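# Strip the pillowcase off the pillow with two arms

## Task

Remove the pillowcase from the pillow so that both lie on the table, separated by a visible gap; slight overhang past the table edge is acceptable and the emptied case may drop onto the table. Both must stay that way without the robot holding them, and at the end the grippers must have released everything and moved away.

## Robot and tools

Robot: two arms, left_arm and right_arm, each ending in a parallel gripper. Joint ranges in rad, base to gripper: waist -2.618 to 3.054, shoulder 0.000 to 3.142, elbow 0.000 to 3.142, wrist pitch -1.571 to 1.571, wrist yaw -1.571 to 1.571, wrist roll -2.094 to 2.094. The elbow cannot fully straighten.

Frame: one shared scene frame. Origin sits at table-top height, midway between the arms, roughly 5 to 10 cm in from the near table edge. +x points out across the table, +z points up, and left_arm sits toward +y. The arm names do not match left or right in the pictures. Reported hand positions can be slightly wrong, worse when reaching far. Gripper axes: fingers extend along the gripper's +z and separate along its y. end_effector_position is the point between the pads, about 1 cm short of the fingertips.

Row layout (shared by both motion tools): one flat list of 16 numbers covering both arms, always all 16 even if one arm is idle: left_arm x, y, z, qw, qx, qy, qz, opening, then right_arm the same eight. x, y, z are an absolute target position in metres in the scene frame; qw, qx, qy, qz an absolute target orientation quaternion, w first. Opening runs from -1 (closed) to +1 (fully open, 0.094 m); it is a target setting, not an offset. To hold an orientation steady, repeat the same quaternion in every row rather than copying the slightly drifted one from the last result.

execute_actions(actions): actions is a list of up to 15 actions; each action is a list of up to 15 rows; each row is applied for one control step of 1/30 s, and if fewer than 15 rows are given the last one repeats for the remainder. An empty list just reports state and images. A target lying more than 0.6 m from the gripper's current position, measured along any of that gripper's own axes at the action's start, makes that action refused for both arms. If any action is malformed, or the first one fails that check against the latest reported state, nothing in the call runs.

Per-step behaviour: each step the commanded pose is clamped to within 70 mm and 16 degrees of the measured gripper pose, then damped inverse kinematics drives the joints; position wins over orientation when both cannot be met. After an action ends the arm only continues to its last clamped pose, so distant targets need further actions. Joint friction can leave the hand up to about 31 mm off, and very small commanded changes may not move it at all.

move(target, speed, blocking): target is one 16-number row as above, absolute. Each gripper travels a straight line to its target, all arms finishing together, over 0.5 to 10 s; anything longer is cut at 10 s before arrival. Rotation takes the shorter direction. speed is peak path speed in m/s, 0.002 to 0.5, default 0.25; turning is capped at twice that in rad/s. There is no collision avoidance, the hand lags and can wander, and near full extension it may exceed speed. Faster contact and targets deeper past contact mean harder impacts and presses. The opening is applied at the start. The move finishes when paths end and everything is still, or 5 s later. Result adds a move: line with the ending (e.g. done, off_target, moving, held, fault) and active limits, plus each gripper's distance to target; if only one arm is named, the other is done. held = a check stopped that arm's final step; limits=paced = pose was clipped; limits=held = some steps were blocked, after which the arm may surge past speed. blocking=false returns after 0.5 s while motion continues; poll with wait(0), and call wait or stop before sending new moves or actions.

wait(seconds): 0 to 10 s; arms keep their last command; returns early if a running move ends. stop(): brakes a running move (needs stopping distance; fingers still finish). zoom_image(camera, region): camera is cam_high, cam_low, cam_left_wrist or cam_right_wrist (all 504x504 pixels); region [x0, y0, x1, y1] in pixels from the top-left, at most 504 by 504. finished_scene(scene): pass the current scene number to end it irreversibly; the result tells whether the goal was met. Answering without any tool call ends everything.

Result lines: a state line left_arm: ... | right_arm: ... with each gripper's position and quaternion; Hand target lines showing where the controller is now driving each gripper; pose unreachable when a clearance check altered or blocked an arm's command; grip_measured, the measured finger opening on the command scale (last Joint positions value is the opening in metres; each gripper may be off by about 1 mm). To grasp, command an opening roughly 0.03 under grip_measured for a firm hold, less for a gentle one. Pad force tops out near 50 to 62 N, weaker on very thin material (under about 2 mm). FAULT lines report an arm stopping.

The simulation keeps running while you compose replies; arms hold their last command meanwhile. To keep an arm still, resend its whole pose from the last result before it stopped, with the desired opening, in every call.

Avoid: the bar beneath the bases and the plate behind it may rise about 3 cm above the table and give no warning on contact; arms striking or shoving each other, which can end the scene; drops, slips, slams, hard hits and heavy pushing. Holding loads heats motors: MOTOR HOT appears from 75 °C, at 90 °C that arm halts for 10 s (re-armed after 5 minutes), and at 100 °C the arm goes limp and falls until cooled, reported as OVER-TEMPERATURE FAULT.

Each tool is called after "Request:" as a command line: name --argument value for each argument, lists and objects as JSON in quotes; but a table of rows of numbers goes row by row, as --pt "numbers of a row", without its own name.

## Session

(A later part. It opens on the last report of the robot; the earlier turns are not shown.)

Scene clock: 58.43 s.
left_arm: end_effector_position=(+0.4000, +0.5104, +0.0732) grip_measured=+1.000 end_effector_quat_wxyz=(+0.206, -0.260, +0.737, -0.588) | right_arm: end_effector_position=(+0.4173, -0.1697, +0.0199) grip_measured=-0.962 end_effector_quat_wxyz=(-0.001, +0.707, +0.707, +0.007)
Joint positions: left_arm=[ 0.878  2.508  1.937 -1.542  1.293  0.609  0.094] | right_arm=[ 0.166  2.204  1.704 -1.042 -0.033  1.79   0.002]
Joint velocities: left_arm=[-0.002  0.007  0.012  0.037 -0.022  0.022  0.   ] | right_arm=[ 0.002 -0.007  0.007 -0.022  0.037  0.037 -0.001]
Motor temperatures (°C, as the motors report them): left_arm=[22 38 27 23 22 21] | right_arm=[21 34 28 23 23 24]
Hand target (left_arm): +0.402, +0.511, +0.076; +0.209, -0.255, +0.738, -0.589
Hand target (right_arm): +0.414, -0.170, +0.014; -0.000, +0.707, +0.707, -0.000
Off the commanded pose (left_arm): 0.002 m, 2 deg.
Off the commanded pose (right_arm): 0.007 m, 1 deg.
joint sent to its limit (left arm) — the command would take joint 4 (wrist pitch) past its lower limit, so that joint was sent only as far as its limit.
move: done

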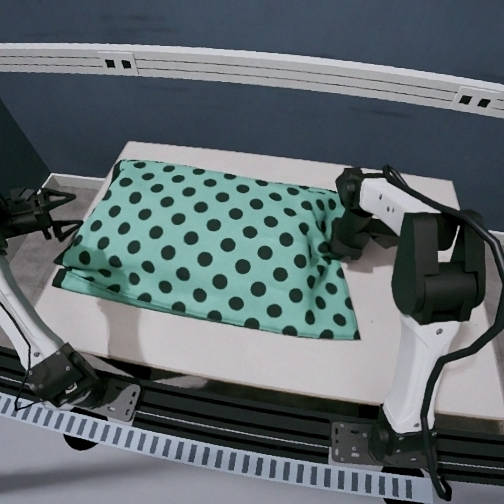

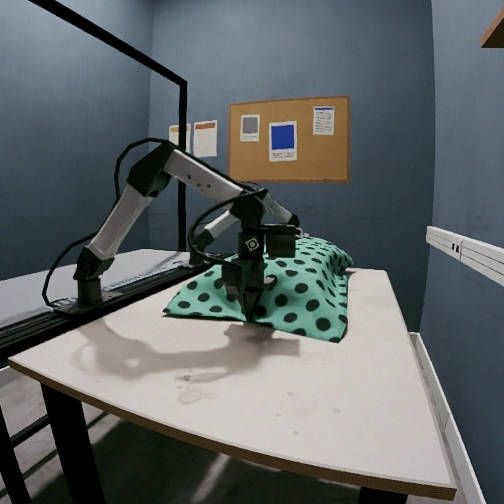

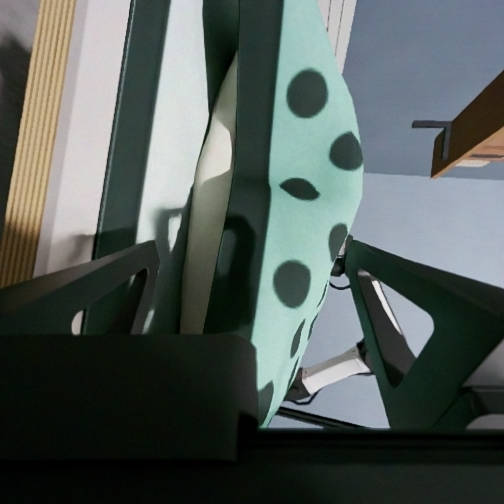

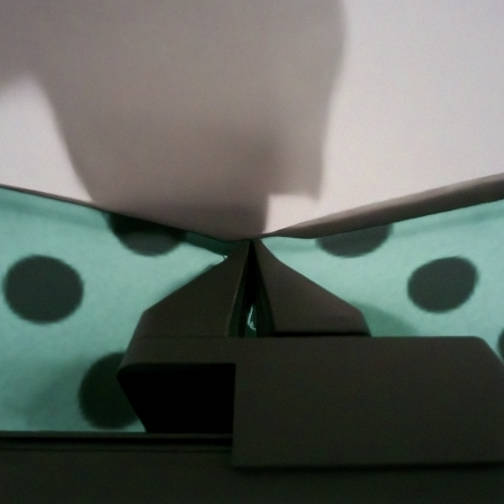

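Request:
move --target '[0.42,0.475,0.055,0.199,-0.245,0.738,-0.597,-0.6, 0.414,-0.17,0.014,0,0.707,0.707,0,-1]' --speed 0.1

Scene clock: 59.90 s.
left_arm: end_effector_position=(+0.4202, +0.4768, +0.0488) grip_measured=-0.598 end_effector_quat_wxyz=(+0.196, -0.243, +0.741, -0.594) | right_arm: end_effector_position=(+0.4173, -0.1697, +0.0199) grip_measured=-0.962 end_effector_quat_wxyz=(-0.001, +0.707, +0.707, +0.007)
Joint positions: left_arm=[ 0.788  2.494  1.823 -1.289  1.317  0.453  0.019] | right_arm=[ 0.166  2.204  1.704 -1.042 -0.033  1.79   0.002]
Joint velocities: left_arm=[-0.007 -0.007 -0.002  0.007  0.022 -0.007  0.   ] | right_arm=[ 0.012  0.007  0.007 -0.037 -0.037 -0.007 -0.001]
Motor temperatures (°C, as the motors report them): left_arm=[22 38 27 23 22 21] | right_arm=[21 34 28 23 23 24]
Hand target (left_arm): +0.419, +0.474, +0.055; +0.198, -0.245, +0.738, -0.597
Hand target (right_arm): +0.414, -0.170, +0.014; -0.000, +0.707, +0.707, -0.000
Off the commanded pose (left_arm): 0.006 m, 1 deg.
Off the commanded pose (right_arm): 0.007 m, 1 deg.
move: done

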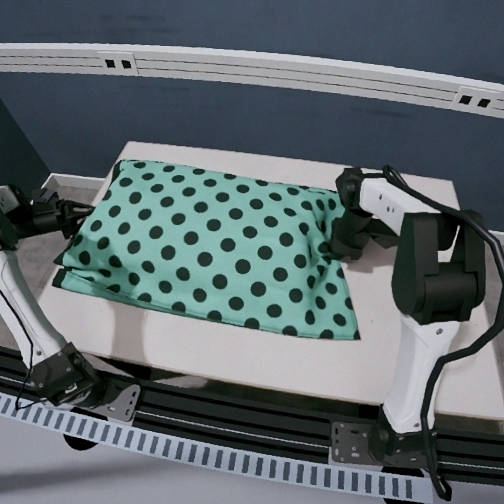

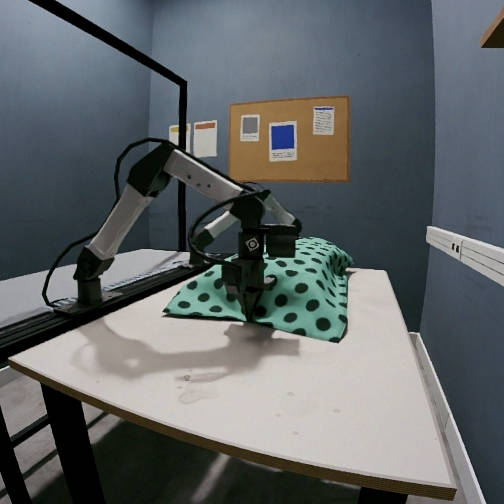

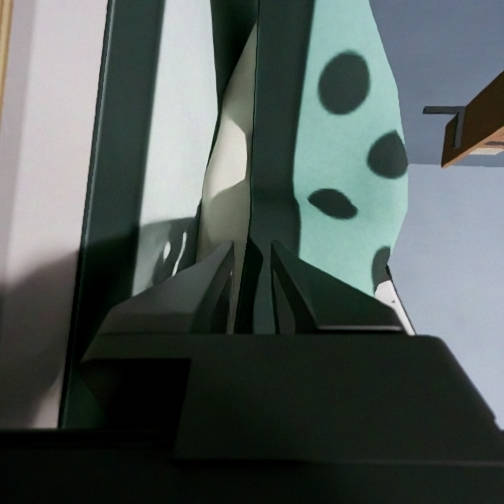

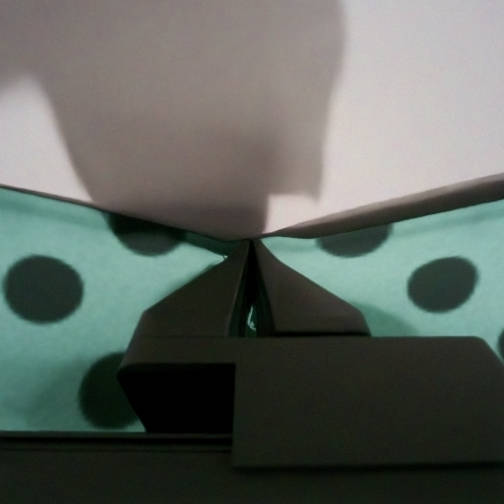

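Request:
move --target '[0.425,0.468,0.04,0.199,-0.245,0.738,-0.597,-0.75, 0.414,-0.17,0.014,0,0.707,0.707,0,-1]' --speed 0.05

Request:
move --target '[0.445,0.44,0.042,0.199,-0.245,0.738,-0.597,-0.75, 0.414,-0.17,0.014,0,0.707,0.707,0,-1]' --speed 0.05

Scene clock: 61.10 s.
left_arm: end_effector_position=(+0.4246, +0.4728, +0.0359) grip_measured=-0.748 end_effector_quat_wxyz=(+0.199, -0.245, +0.741, -0.593) | right_arm: end_effector_position=(+0.4173, -0.1697, +0.0199) grip_measured=-0.962 end_effector_quat_wxyz=(-0.001, +0.707, +0.707, +0.007)
Joint positions: left_arm=[ 0.775  2.494  1.774 -1.163  1.324  0.378  0.012] | right_arm=[ 0.166  2.204  1.704 -1.042 -0.033  1.79   0.002]
Joint velocities: left_arm=[-0.012  0.002 -0.027  0.11  -0.037 -0.051  0.   ] | right_arm=[-0.012  0.022  0.002 -0.022  0.007  0.022 -0.001]
Motor temperatures (°C, as the motors report them): left_arm=[22 39 27 23 22 21] | right_arm=[21 34 28 23 23 24]
Hand target (left_arm): +0.425, +0.468, +0.040; +0.198, -0.244, +0.738, -0.597
Hand target (right_arm): +0.414, -0.170, +0.014; -0.000, +0.707, +0.707, -0.000
Off the commanded pose (left_arm): 0.006 m, 1 deg.
Off the commanded pose (right_arm): 0.007 m, 1 deg.
move: done

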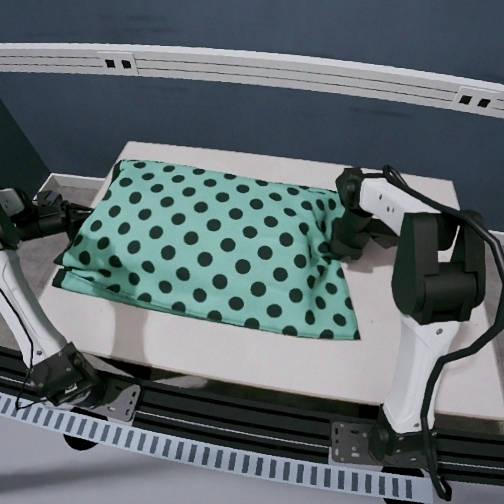

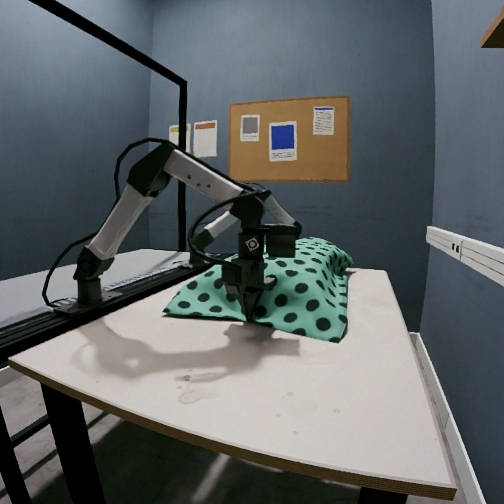

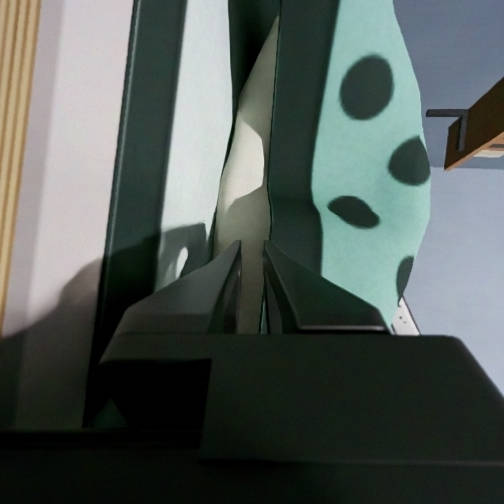

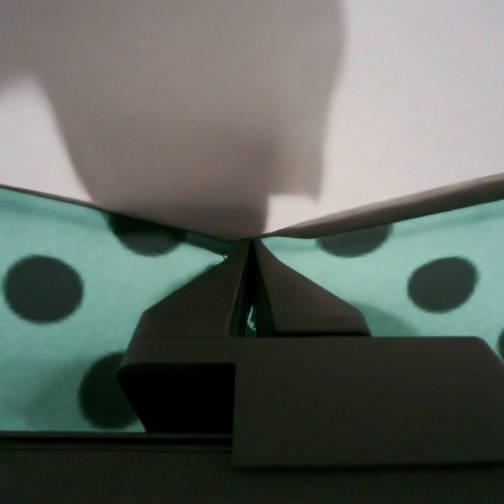

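Scene clock: 62.43 s.
left_arm: end_effector_position=(+0.4442, +0.4446, +0.0348) grip_measured=-0.748 end_effector_quat_wxyz=(+0.195, -0.248, +0.740, -0.593) | right_arm: end_effector_position=(+0.4173, -0.1697, +0.0199) grip_measured=-0.962 end_effector_quat_wxyz=(-0.001, +0.707, +0.707, +0.007)
Joint positions: left_arm=[ 0.696  2.401  1.605 -0.774  1.335  0.046  0.012] | right_arm=[ 0.166  2.204  1.704 -1.042 -0.033  1.79   0.002]
Joint velocities: left_arm=[-0.022  0.002 -0.032  0.125 -0.022 -0.095 -0.001] | right_arm=[ 0.007 -0.002 -0.002 -0.022 -0.051  0.051 -0.001]
Motor temperatures (°C, as the motors report them): left_arm=[22 39 27 23 22 21] | right_arm=[21 35 28 23 23 24]
Hand target (left_arm): +0.444, +0.440, +0.042; +0.197, -0.244, +0.738, -0.597
Hand target (right_arm): +0.414, -0.170, +0.014; -0.000, +0.707, +0.707, -0.000
Off the commanded pose (left_arm): 0.009 m, 1 deg.
Off the commanded pose (right_arm): 0.007 m, 1 deg.
move: done

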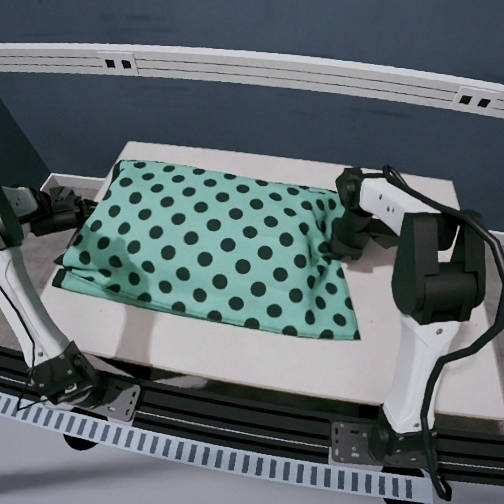

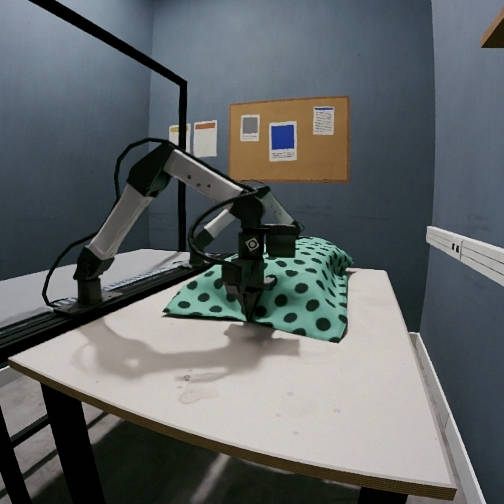

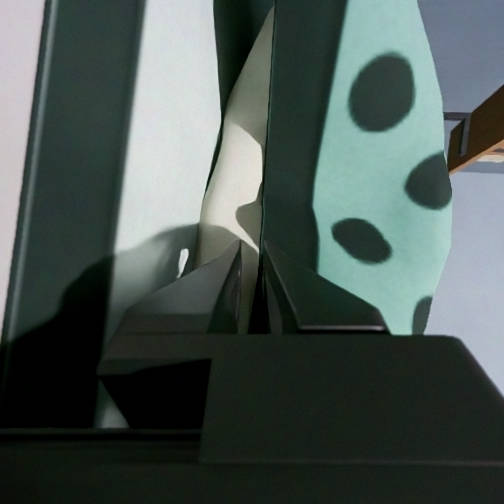

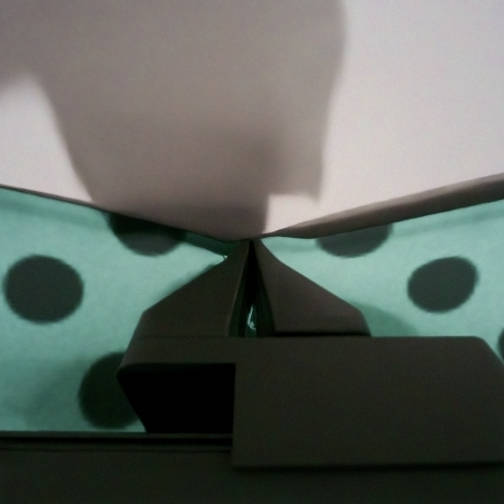

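Request:
move --target '[0.462,0.412,0.036,0.199,-0.245,0.738,-0.597,-0.8, 0.414,-0.17,0.014,0,0.707,0.707,0,-1]' --speed 0.05

Scene clock: 63.83 s.
left_arm: end_effector_position=(+0.4619, +0.4179, +0.0311) grip_measured=-0.798 end_effector_quat_wxyz=(+0.198, -0.247, +0.737, -0.597) | right_arm: end_effector_position=(+0.4173, -0.1697, +0.0199) grip_measured=-0.962 end_effector_quat_wxyz=(-0.001, +0.707, +0.707, +0.007)
Joint positions: left_arm=[ 0.622  2.345  1.45  -0.356  1.334 -0.281  0.01 ] | right_arm=[ 0.166  2.204  1.704 -1.042 -0.033  1.79   0.002]
Joint velocities: left_arm=[-0.017 -0.012 -0.017  0.051  0.007 -0.037  0.   ] | right_arm=[-0.012  0.002  0.017 -0.037  0.022  0.022  0.   ]
Motor temperatures (°C, as the motors report them): left_arm=[22 40 27 23 22 21] | right_arm=[21 35 28 23 23 24]
Hand target (left_arm): +0.461, +0.412, +0.036; +0.197, -0.244, +0.739, -0.597
Hand target (right_arm): +0.414, -0.170, +0.014; -0.000, +0.707, +0.707, -0.000
Off the commanded pose (left_arm): 0.008 m, 0 deg.
Off the commanded pose (right_arm): 0.007 m, 1 deg.
move: done

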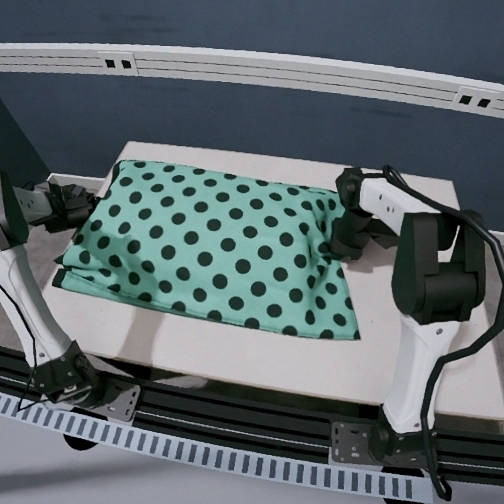

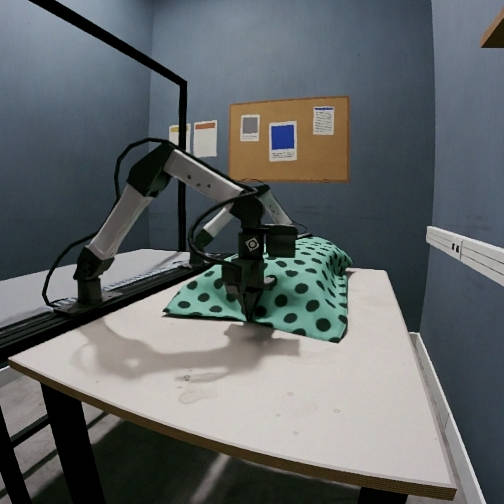

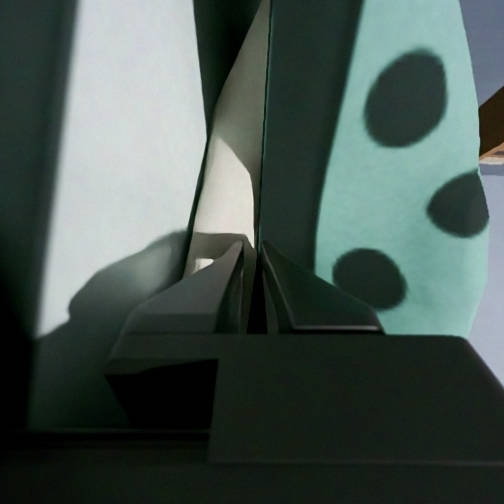

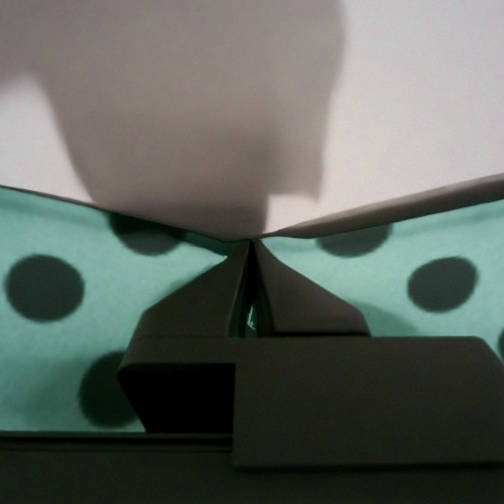

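Request:
move --target '[0.465,0.385,0.028,0.199,-0.245,0.738,-0.597,-0.85, 0.414,-0.17,0.014,0,0.707,0.707,0,-1]' --speed 0.04

Scene clock: 65.10 s.
left_arm: end_effector_position=(+0.4665, +0.3945, +0.0313) grip_measured=-0.848 end_effector_quat_wxyz=(+0.204, -0.242, +0.735, -0.599) | right_arm: end_effector_position=(+0.4173, -0.1697, +0.0199) grip_measured=-0.962 end_effector_quat_wxyz=(-0.001, +0.707, +0.707, +0.007)
Joint positions: left_arm=[ 0.57   2.299  1.314 -0.047  1.321 -0.492  0.007] | right_arm=[ 0.166  2.204  1.704 -1.042 -0.033  1.79   0.002]
Joint velocities: left_arm=[-0.007 -0.017 -0.042  0.051 -0.007 -0.095 -0.001] | right_arm=[-0.007  0.002 -0.027 -0.007 -0.007  0.007 -0.001]
Motor temperatures (°C, as the motors report them): left_arm=[22 40 27 23 22 21] | right_arm=[21 35 28 23 23 24]
Hand target (left_arm): +0.464, +0.385, +0.028; +0.197, -0.244, +0.739, -0.596
Hand target (right_arm): +0.414, -0.170, +0.014; -0.000, +0.707, +0.707, -0.000
Off the commanded pose (left_arm): 0.010 m, 1 deg.
Off the commanded pose (right_arm): 0.007 m, 1 deg.
move: done

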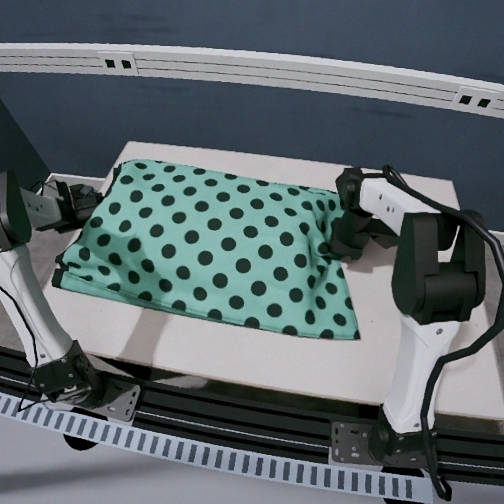

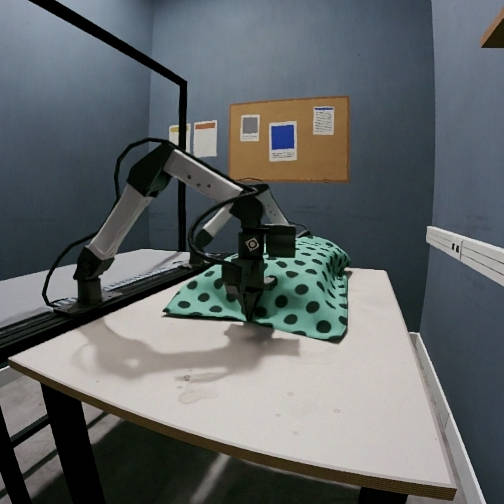

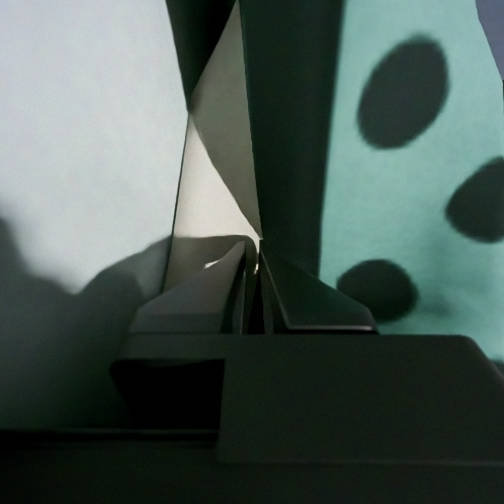

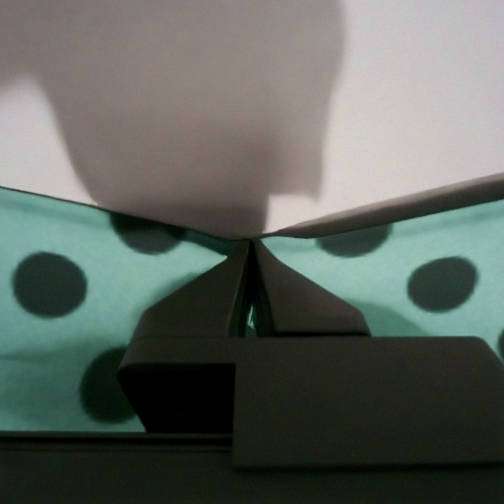

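Request:
move --target '[0.465,0.385,0.058,0.199,-0.245,0.738,-0.597,0.3, 0.414,-0.17,0.014,0,0.707,0.707,0,-1]' --speed 0.04

Scene clock: 66.20 s.
left_arm: end_effector_position=(+0.4700, +0.3962, +0.0552) grip_measured=+0.297 end_effector_quat_wxyz=(+0.211, -0.245, +0.738, -0.592) | right_arm: end_effector_position=(+0.4173, -0.1697, +0.0199) grip_measured=-0.962 end_effector_quat_wxyz=(-0.001, +0.707, +0.707, +0.007)
Joint positions: left_arm=[ 0.566  2.232  1.313 -0.071  1.301 -0.524  0.061] | right_arm=[ 0.166  2.204  1.704 -1.042 -0.033  1.79   0.002]
Joint velocities: left_arm=[-0.007  0.007 -0.002 -0.007 -0.007 -0.066 -0.001] | right_arm=[-0.027  0.002 -0.002 -0.007 -0.022 -0.051  0.   ]
Motor temperatures (°C, as the motors report them): left_arm=[22 40 27 23 22 21] | right_arm=[21 36 28 23 23 24]
Hand target (left_arm): +0.466, +0.385, +0.058; +0.199, -0.245, +0.738, -0.597
Hand target (right_arm): +0.414, -0.170, +0.014; -0.000, +0.707, +0.707, -0.000
Off the commanded pose (left_arm): 0.013 m, 2 deg.
Off the commanded pose (right_arm): 0.007 m, 1 deg.
move: off_target (left_arm)

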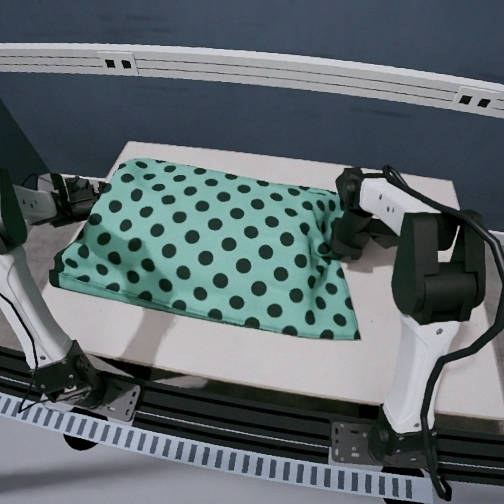

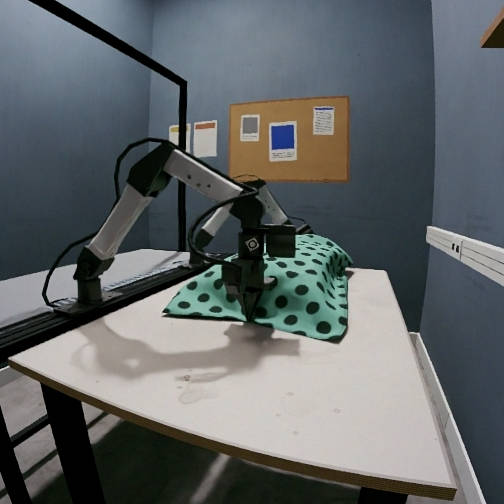

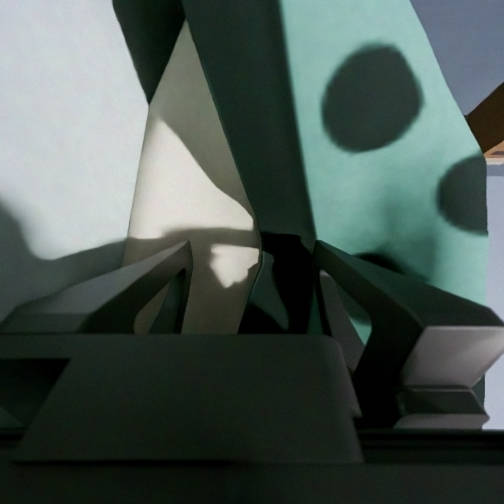

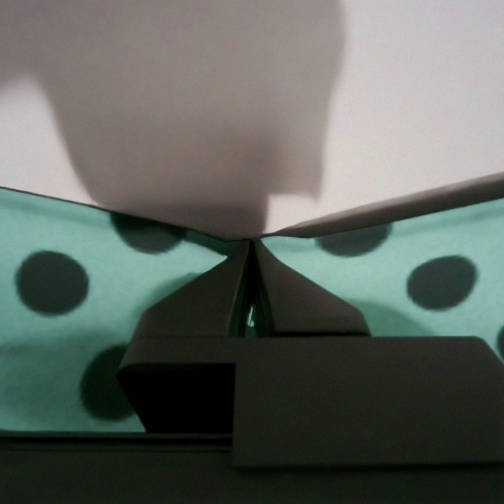

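Request:
move --target '[0.43,0.45,0.055,0.199,-0.245,0.738,-0.597,-1, 0.414,-0.17,0.014,0,0.707,0.707,0,-1]' --speed 0.08

Scene clock: 68.37 s.
left_arm: end_effector_position=(+0.4306, +0.4495, +0.0548) grip_measured=-0.976 end_effector_quat_wxyz=(+0.202, -0.249, +0.737, -0.596) | right_arm: end_effector_position=(+0.4173, -0.1697, +0.0199) grip_measured=-0.962 end_effector_quat_wxyz=(-0.001, +0.707, +0.707, +0.007)
Joint positions: left_arm=[ 0.725  2.35   1.59  -0.89   1.345  0.132  0.001] | right_arm=[ 0.166  2.204  1.704 -1.042 -0.033  1.79   0.002]
Joint velocities: left_arm=[ 0.007  0.017  0.046 -0.183 -0.066  0.051 -0.001] | right_arm=[-0.007 -0.012 -0.002 -0.007 -0.007  0.007  0.   ]
Motor temperatures (°C, as the motors report them): left_arm=[22 40 27 23 22 21] | right_arm=[21 36 28 23 23 24]
Hand target (left_arm): +0.431, +0.450, +0.055; +0.202, -0.247, +0.736, -0.597
Hand target (right_arm): +0.414, -0.170, +0.014; -0.000, +0.707, +0.707, -0.000
Off the commanded pose (left_arm): 0.001 m, 1 deg.
Off the commanded pose (right_arm): 0.007 m, 1 deg.
move: done

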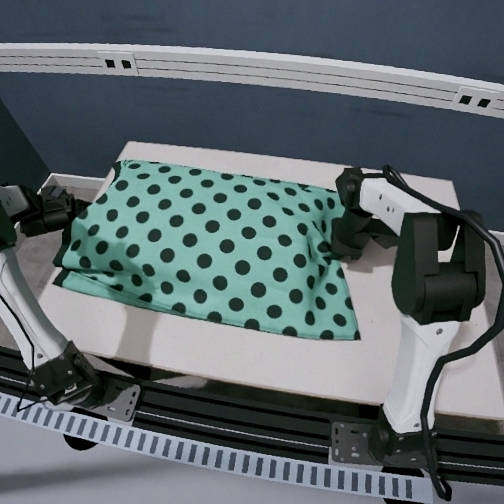

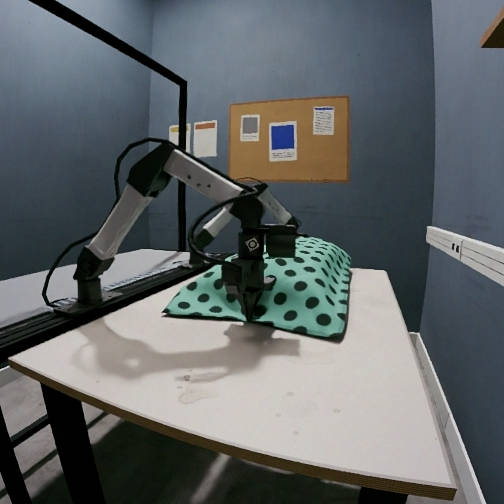

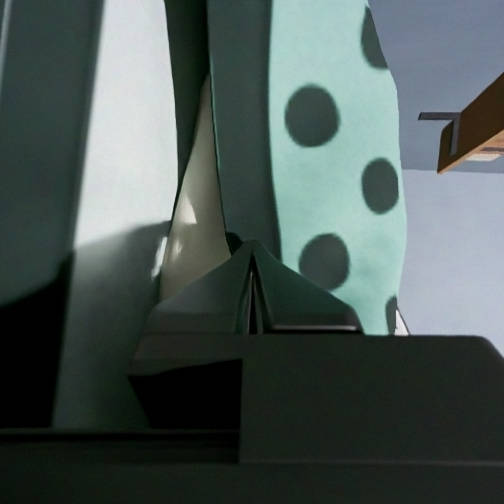

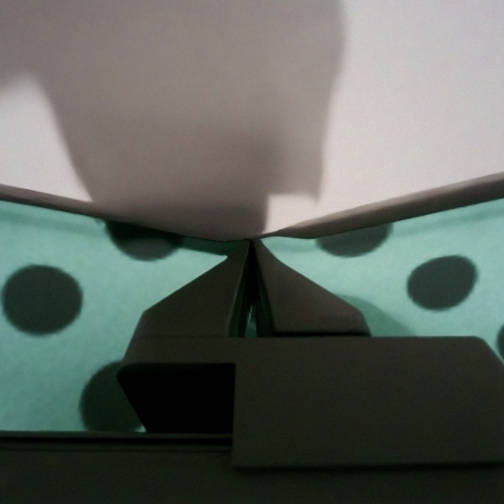

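Request:
move --target '[0.43,0.43,0.12,0.199,-0.245,0.738,-0.597,-1, 0.414,-0.17,0.014,0,0.707,0.707,0,-1]' --speed 0.08

Scene clock: 69.97 s.
left_arm: end_effector_position=(+0.4337, +0.4379, +0.1160) grip_measured=-0.976 end_effector_quat_wxyz=(+0.205, -0.244, +0.738, -0.594) | right_arm: end_effector_position=(+0.4173, -0.1697, +0.0199) grip_measured=-0.962 end_effector_quat_wxyz=(-0.001, +0.707, +0.707, +0.007)
Joint positions: left_arm=[ 0.696  2.188  1.576 -0.917  1.345  0.021  0.001] | right_arm=[ 0.166  2.204  1.704 -1.042 -0.033  1.79   0.002]
Joint velocities: left_arm=[ 0.002  0.017 -0.007  0.022 -0.066 -0.037  0.001] | right_arm=[ 0.012 -0.002 -0.007 -0.022  0.051 -0.022 -0.   ]
Motor temperatures (°C, as the motors report them): left_arm=[22 41 27 23 22 21] | right_arm=[21 37 28 23 23 24]
Hand target (left_arm): +0.431, +0.431, +0.120; +0.198, -0.245, +0.738, -0.597
Hand target (right_arm): +0.414, -0.170, +0.014; -0.000, +0.707, +0.707, -0.000
Off the commanded pose (left_arm): 0.010 m, 1 deg.
Off the commanded pose (right_arm): 0.007 m, 1 deg.
move: done

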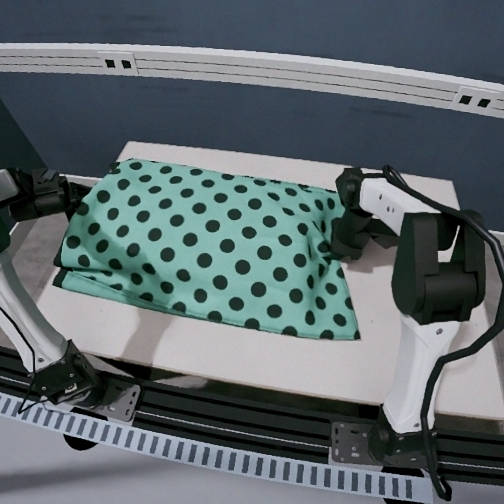

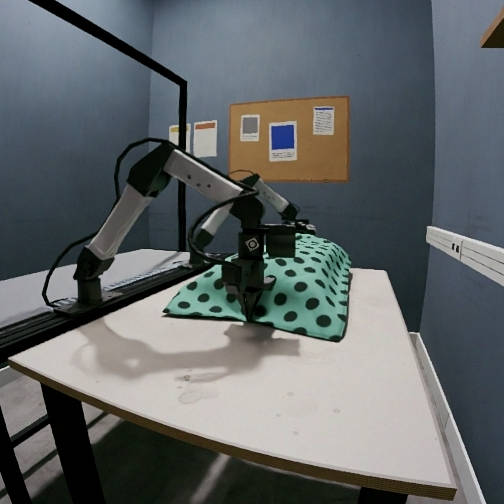

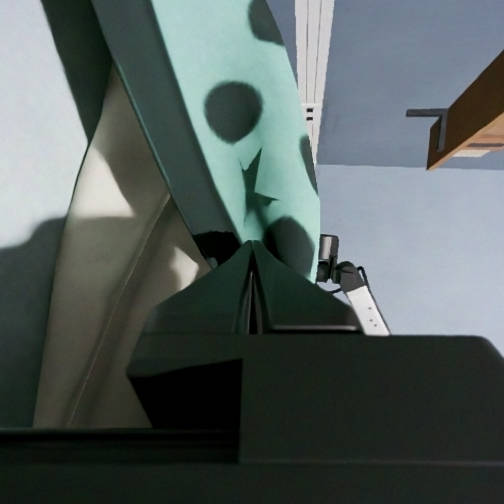

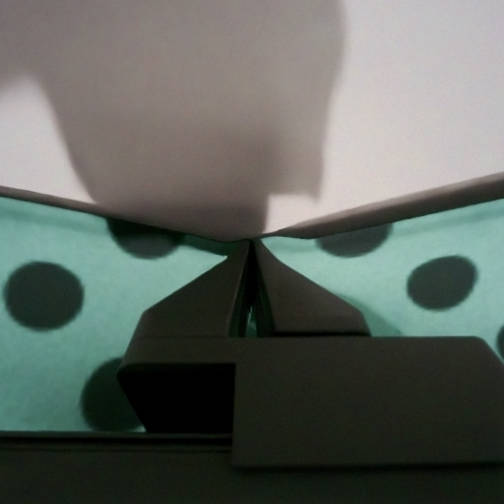

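Hem is lifted. Fold it back over the pillow.

Request:
move --target '[0.42,0.30,0.17,0.199,-0.245,0.738,-0.597,-1, 0.414,-0.17,0.014,0,0.707,0.707,0,-1]' --speed 0.08

Scene clock: 72.40 s.
left_arm: end_effector_position=(+0.4235, +0.3069, +0.1652) grip_measured=-0.976 end_effector_quat_wxyz=(+0.196, -0.251, +0.742, -0.590) | right_arm: end_effector_position=(+0.4173, -0.1697, +0.0199) grip_measured=-0.962 end_effector_quat_wxyz=(-0.001, +0.707, +0.707, +0.007)
Joint positions: left_arm=[ 0.397  1.71   0.982  0.039  1.183 -0.873  0.001] | right_arm=[ 0.166  2.204  1.704 -1.042 -0.033  1.79   0.002]
Joint velocities: left_arm=[ 0.007 -0.017 -0.017  0.095 -0.081  0.007  0.   ] | right_arm=[-0.012 -0.017  0.007  0.007 -0.007 -0.051 -0.   ]
Motor temperatures (°C, as the motors report them): left_arm=[22 41 27 23 22 21] | right_arm=[21 37 28 23 23 24]
Hand target (left_arm): +0.419, +0.300, +0.170; +0.196, -0.244, +0.741, -0.594
Hand target (right_arm): +0.414, -0.170, +0.014; -0.000, +0.707, +0.707, -0.000
Off the commanded pose (left_arm): 0.009 m, 1 deg.
Off the commanded pose (right_arm): 0.007 m, 1 deg.
move: done

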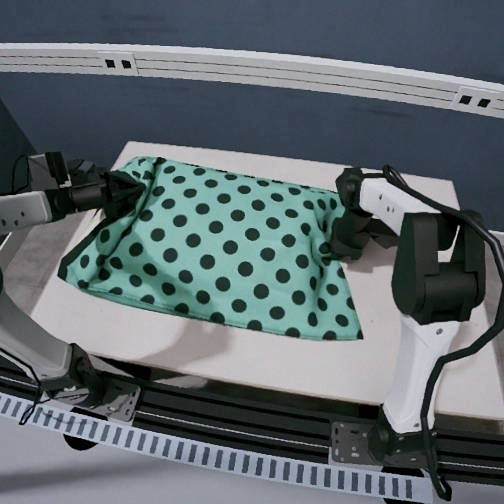

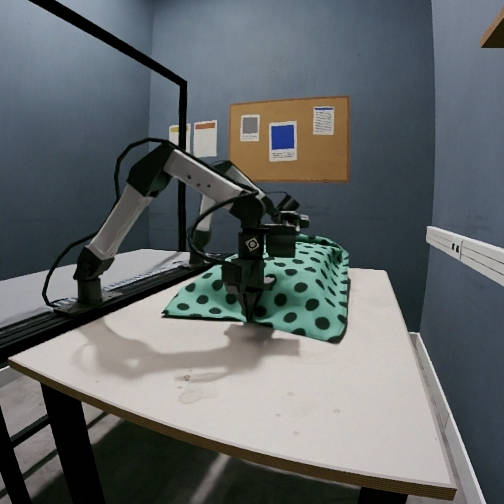

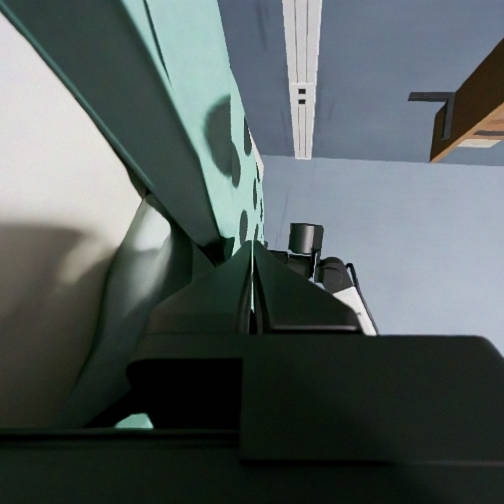

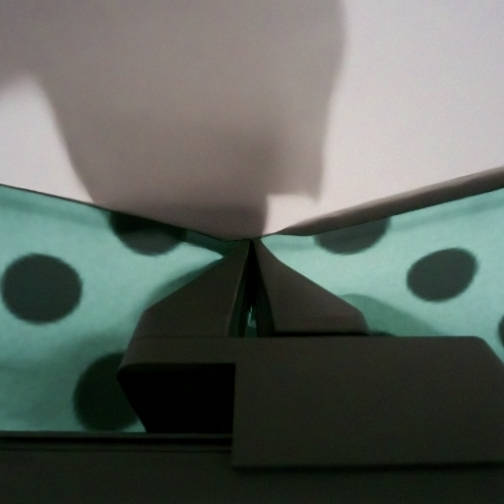

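Request:
move --target '[0.42,0.30,0.17,0.199,-0.245,0.738,-0.597,0.2, 0.414,-0.17,0.014,0,0.707,0.707,0,-1]' --speed 0.08

Request:
move --target '[0.37,0.42,0.2,0.158,-0.274,0.822,-0.474,1, 0.414,-0.17,0.014,0,0.707,0.707,0,-1]' --speed 0.2

Scene clock: 76.63 s.
left_arm: end_effector_position=(+0.4244, +0.3073, +0.1650) grip_measured=+0.197 end_effector_quat_wxyz=(+0.198, -0.255, +0.738, -0.592) | right_arm: end_effector_position=(+0.4173, -0.1697, +0.0199) grip_measured=-0.962 end_effector_quat_wxyz=(-0.001, +0.707, +0.707, +0.007)
Joint positions: left_arm=[ 0.397  1.71   0.969  0.078  1.181 -0.903  0.056] | right_arm=[ 0.166  2.204  1.704 -1.042 -0.033  1.79   0.002]
Joint velocities: left_arm=[ 0.007 -0.007  0.012 -0.022 -0.037 -0.051  0.001] | right_arm=[ 0.012  0.007 -0.022  0.022  0.051 -0.051 -0.001]
Motor temperatures (°C, as the motors report them): left_arm=[22 41 28 24 22 21] | right_arm=[21 38 28 23 23 24]
Hand target (left_arm): +0.420, +0.300, +0.170; +0.198, -0.245, +0.738, -0.597
Hand target (right_arm): +0.414, -0.170, +0.014; -0.000, +0.707, +0.707, -0.000
Off the commanded pose (left_arm): 0.010 m, 1 deg.
Off the commanded pose (right_arm): 0.007 m, 1 deg.
move: done

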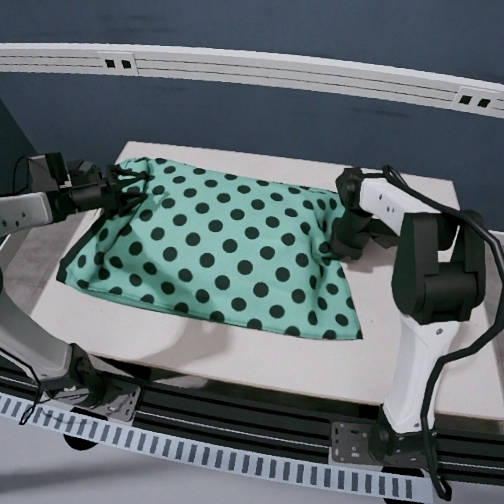

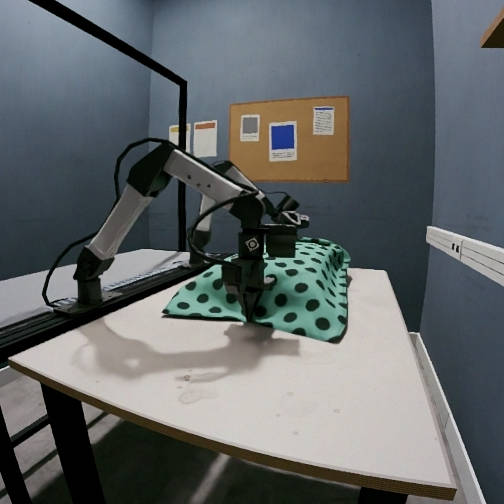

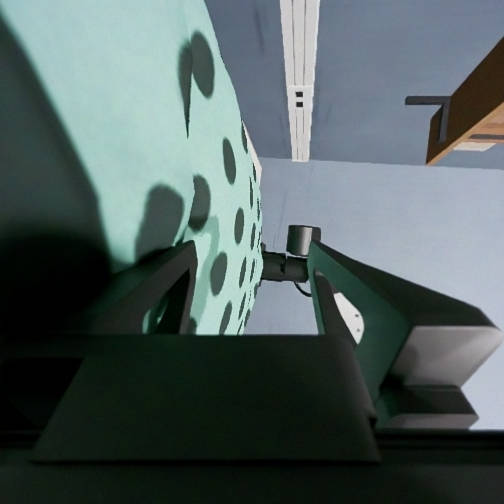

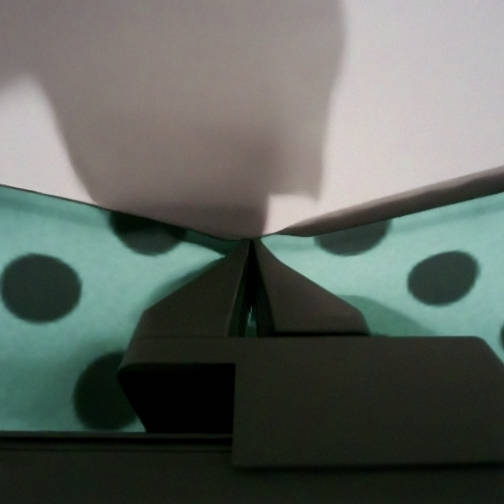

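Scene clock: 78.37 s.
left_arm: end_effector_position=(+0.3713, +0.4214, +0.1983) grip_measured=+1.000 end_effector_quat_wxyz=(+0.162, -0.283, +0.815, -0.479) | right_arm: end_effector_position=(+0.4173, -0.1697, +0.0199) grip_measured=-0.962 end_effector_quat_wxyz=(-0.001, +0.707, +0.707, +0.007)
Joint positions: left_arm=[ 0.71   1.834  1.579 -1.279  1.045  0.006  0.094] | right_arm=[ 0.166  2.204  1.704 -1.042 -0.033  1.79   0.002]
Joint velocities: left_arm=[-0.012  0.002  0.007 -0.037  0.051  0.11   0.   ] | right_arm=[-0.017 -0.002 -0.002 -0.051 -0.066  0.007 -0.001]
Motor temperatures (°C, as the motors report them): left_arm=[22 40 28 24 22 21] | right_arm=[21 38 28 23 23 24]
Hand target (left_arm): +0.373, +0.421, +0.201; +0.162, -0.277, +0.819, -0.476
Hand target (right_arm): +0.414, -0.170, +0.014; -0.000, +0.707, +0.707, -0.000
Off the commanded pose (left_arm): 0.003 m, 1 deg.
Off the commanded pose (right_arm): 0.007 m, 1 deg.
move: done

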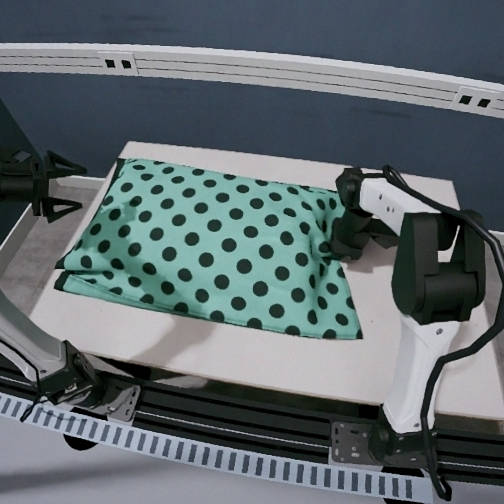

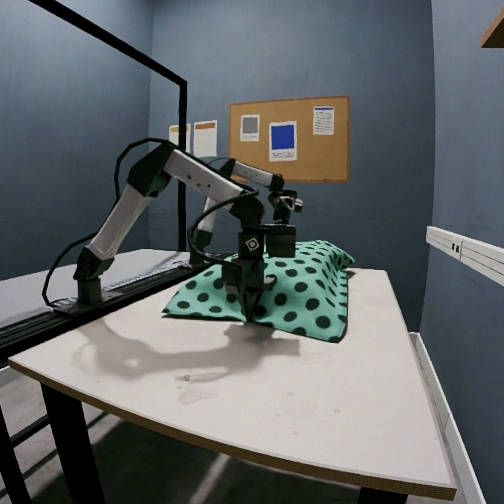

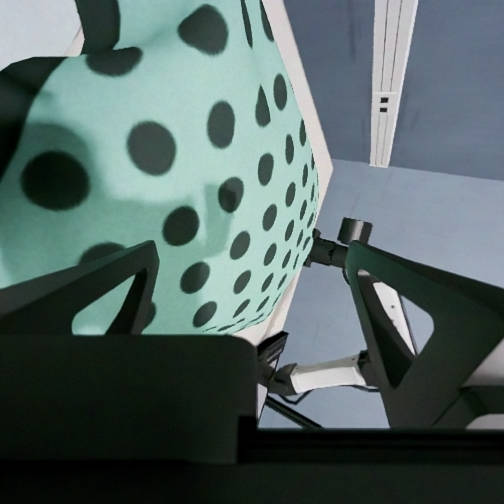

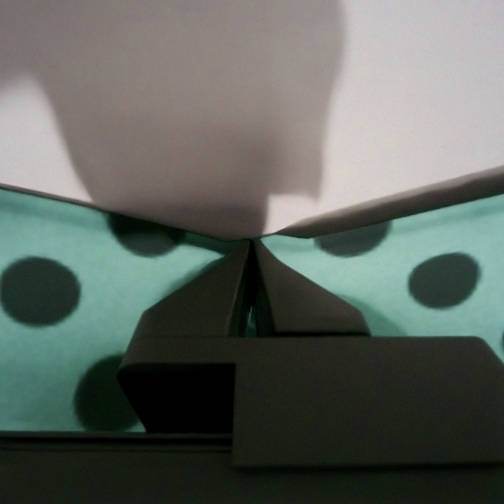

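Request:
move --target '[0.375,0.47,0.06,0.158,-0.274,0.822,-0.474,-1, 0.414,-0.17,0.014,0,0.707,0.707,0,-1]' --speed 0.15

Scene clock: 80.50 s.
left_arm: end_effector_position=(+0.3751, +0.4676, +0.0618) grip_measured=-0.977 end_effector_quat_wxyz=(+0.158, -0.276, +0.820, -0.476) | right_arm: end_effector_position=(+0.4173, -0.1697, +0.0199) grip_measured=-0.962 end_effector_quat_wxyz=(-0.001, +0.707, +0.707, +0.007)
Joint positions: left_arm=[ 0.801  2.156  1.497 -1.052  1.029  0.217  0.001] | right_arm=[ 0.166  2.204  1.704 -1.042 -0.033  1.79   0.002]
Joint velocities: left_arm=[-0.002  0.002 -0.017  0.022  0.081  0.007  0.001] | right_arm=[-0.002 -0.007 -0.002 -0.095 -0.022  0.037 -0.001]
Motor temperatures (°C, as the motors report them): left_arm=[22 40 28 24 22 21] | right_arm=[21 39 28 23 23 24]
Hand target (left_arm): +0.373, +0.468, +0.060; +0.159, -0.274, +0.821, -0.474
Hand target (right_arm): +0.414, -0.170, +0.014; -0.000, +0.707, +0.707, -0.000
Off the commanded pose (left_arm): 0.003 m, 0 deg.
Off the commanded pose (right_arm): 0.007 m, 1 deg.
move: done

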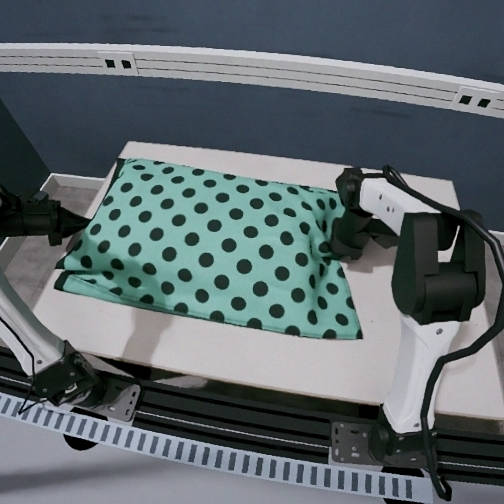

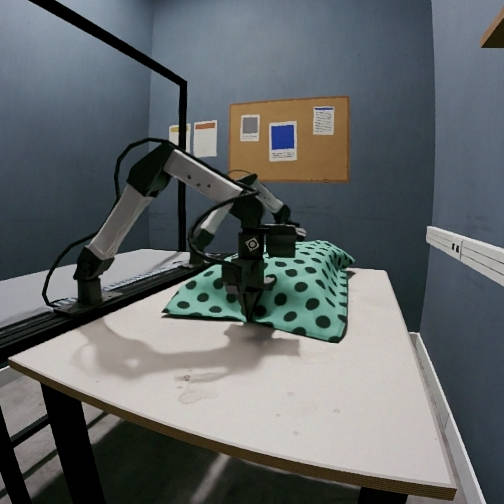

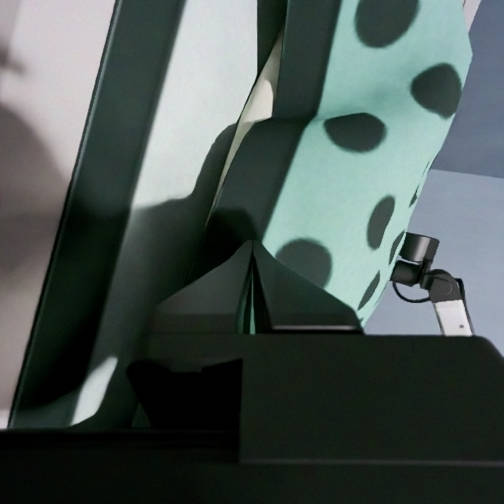

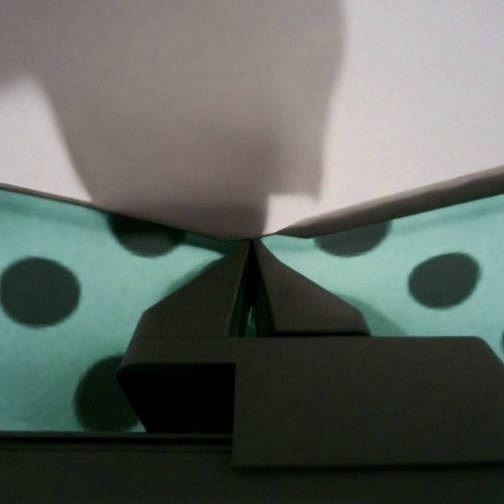

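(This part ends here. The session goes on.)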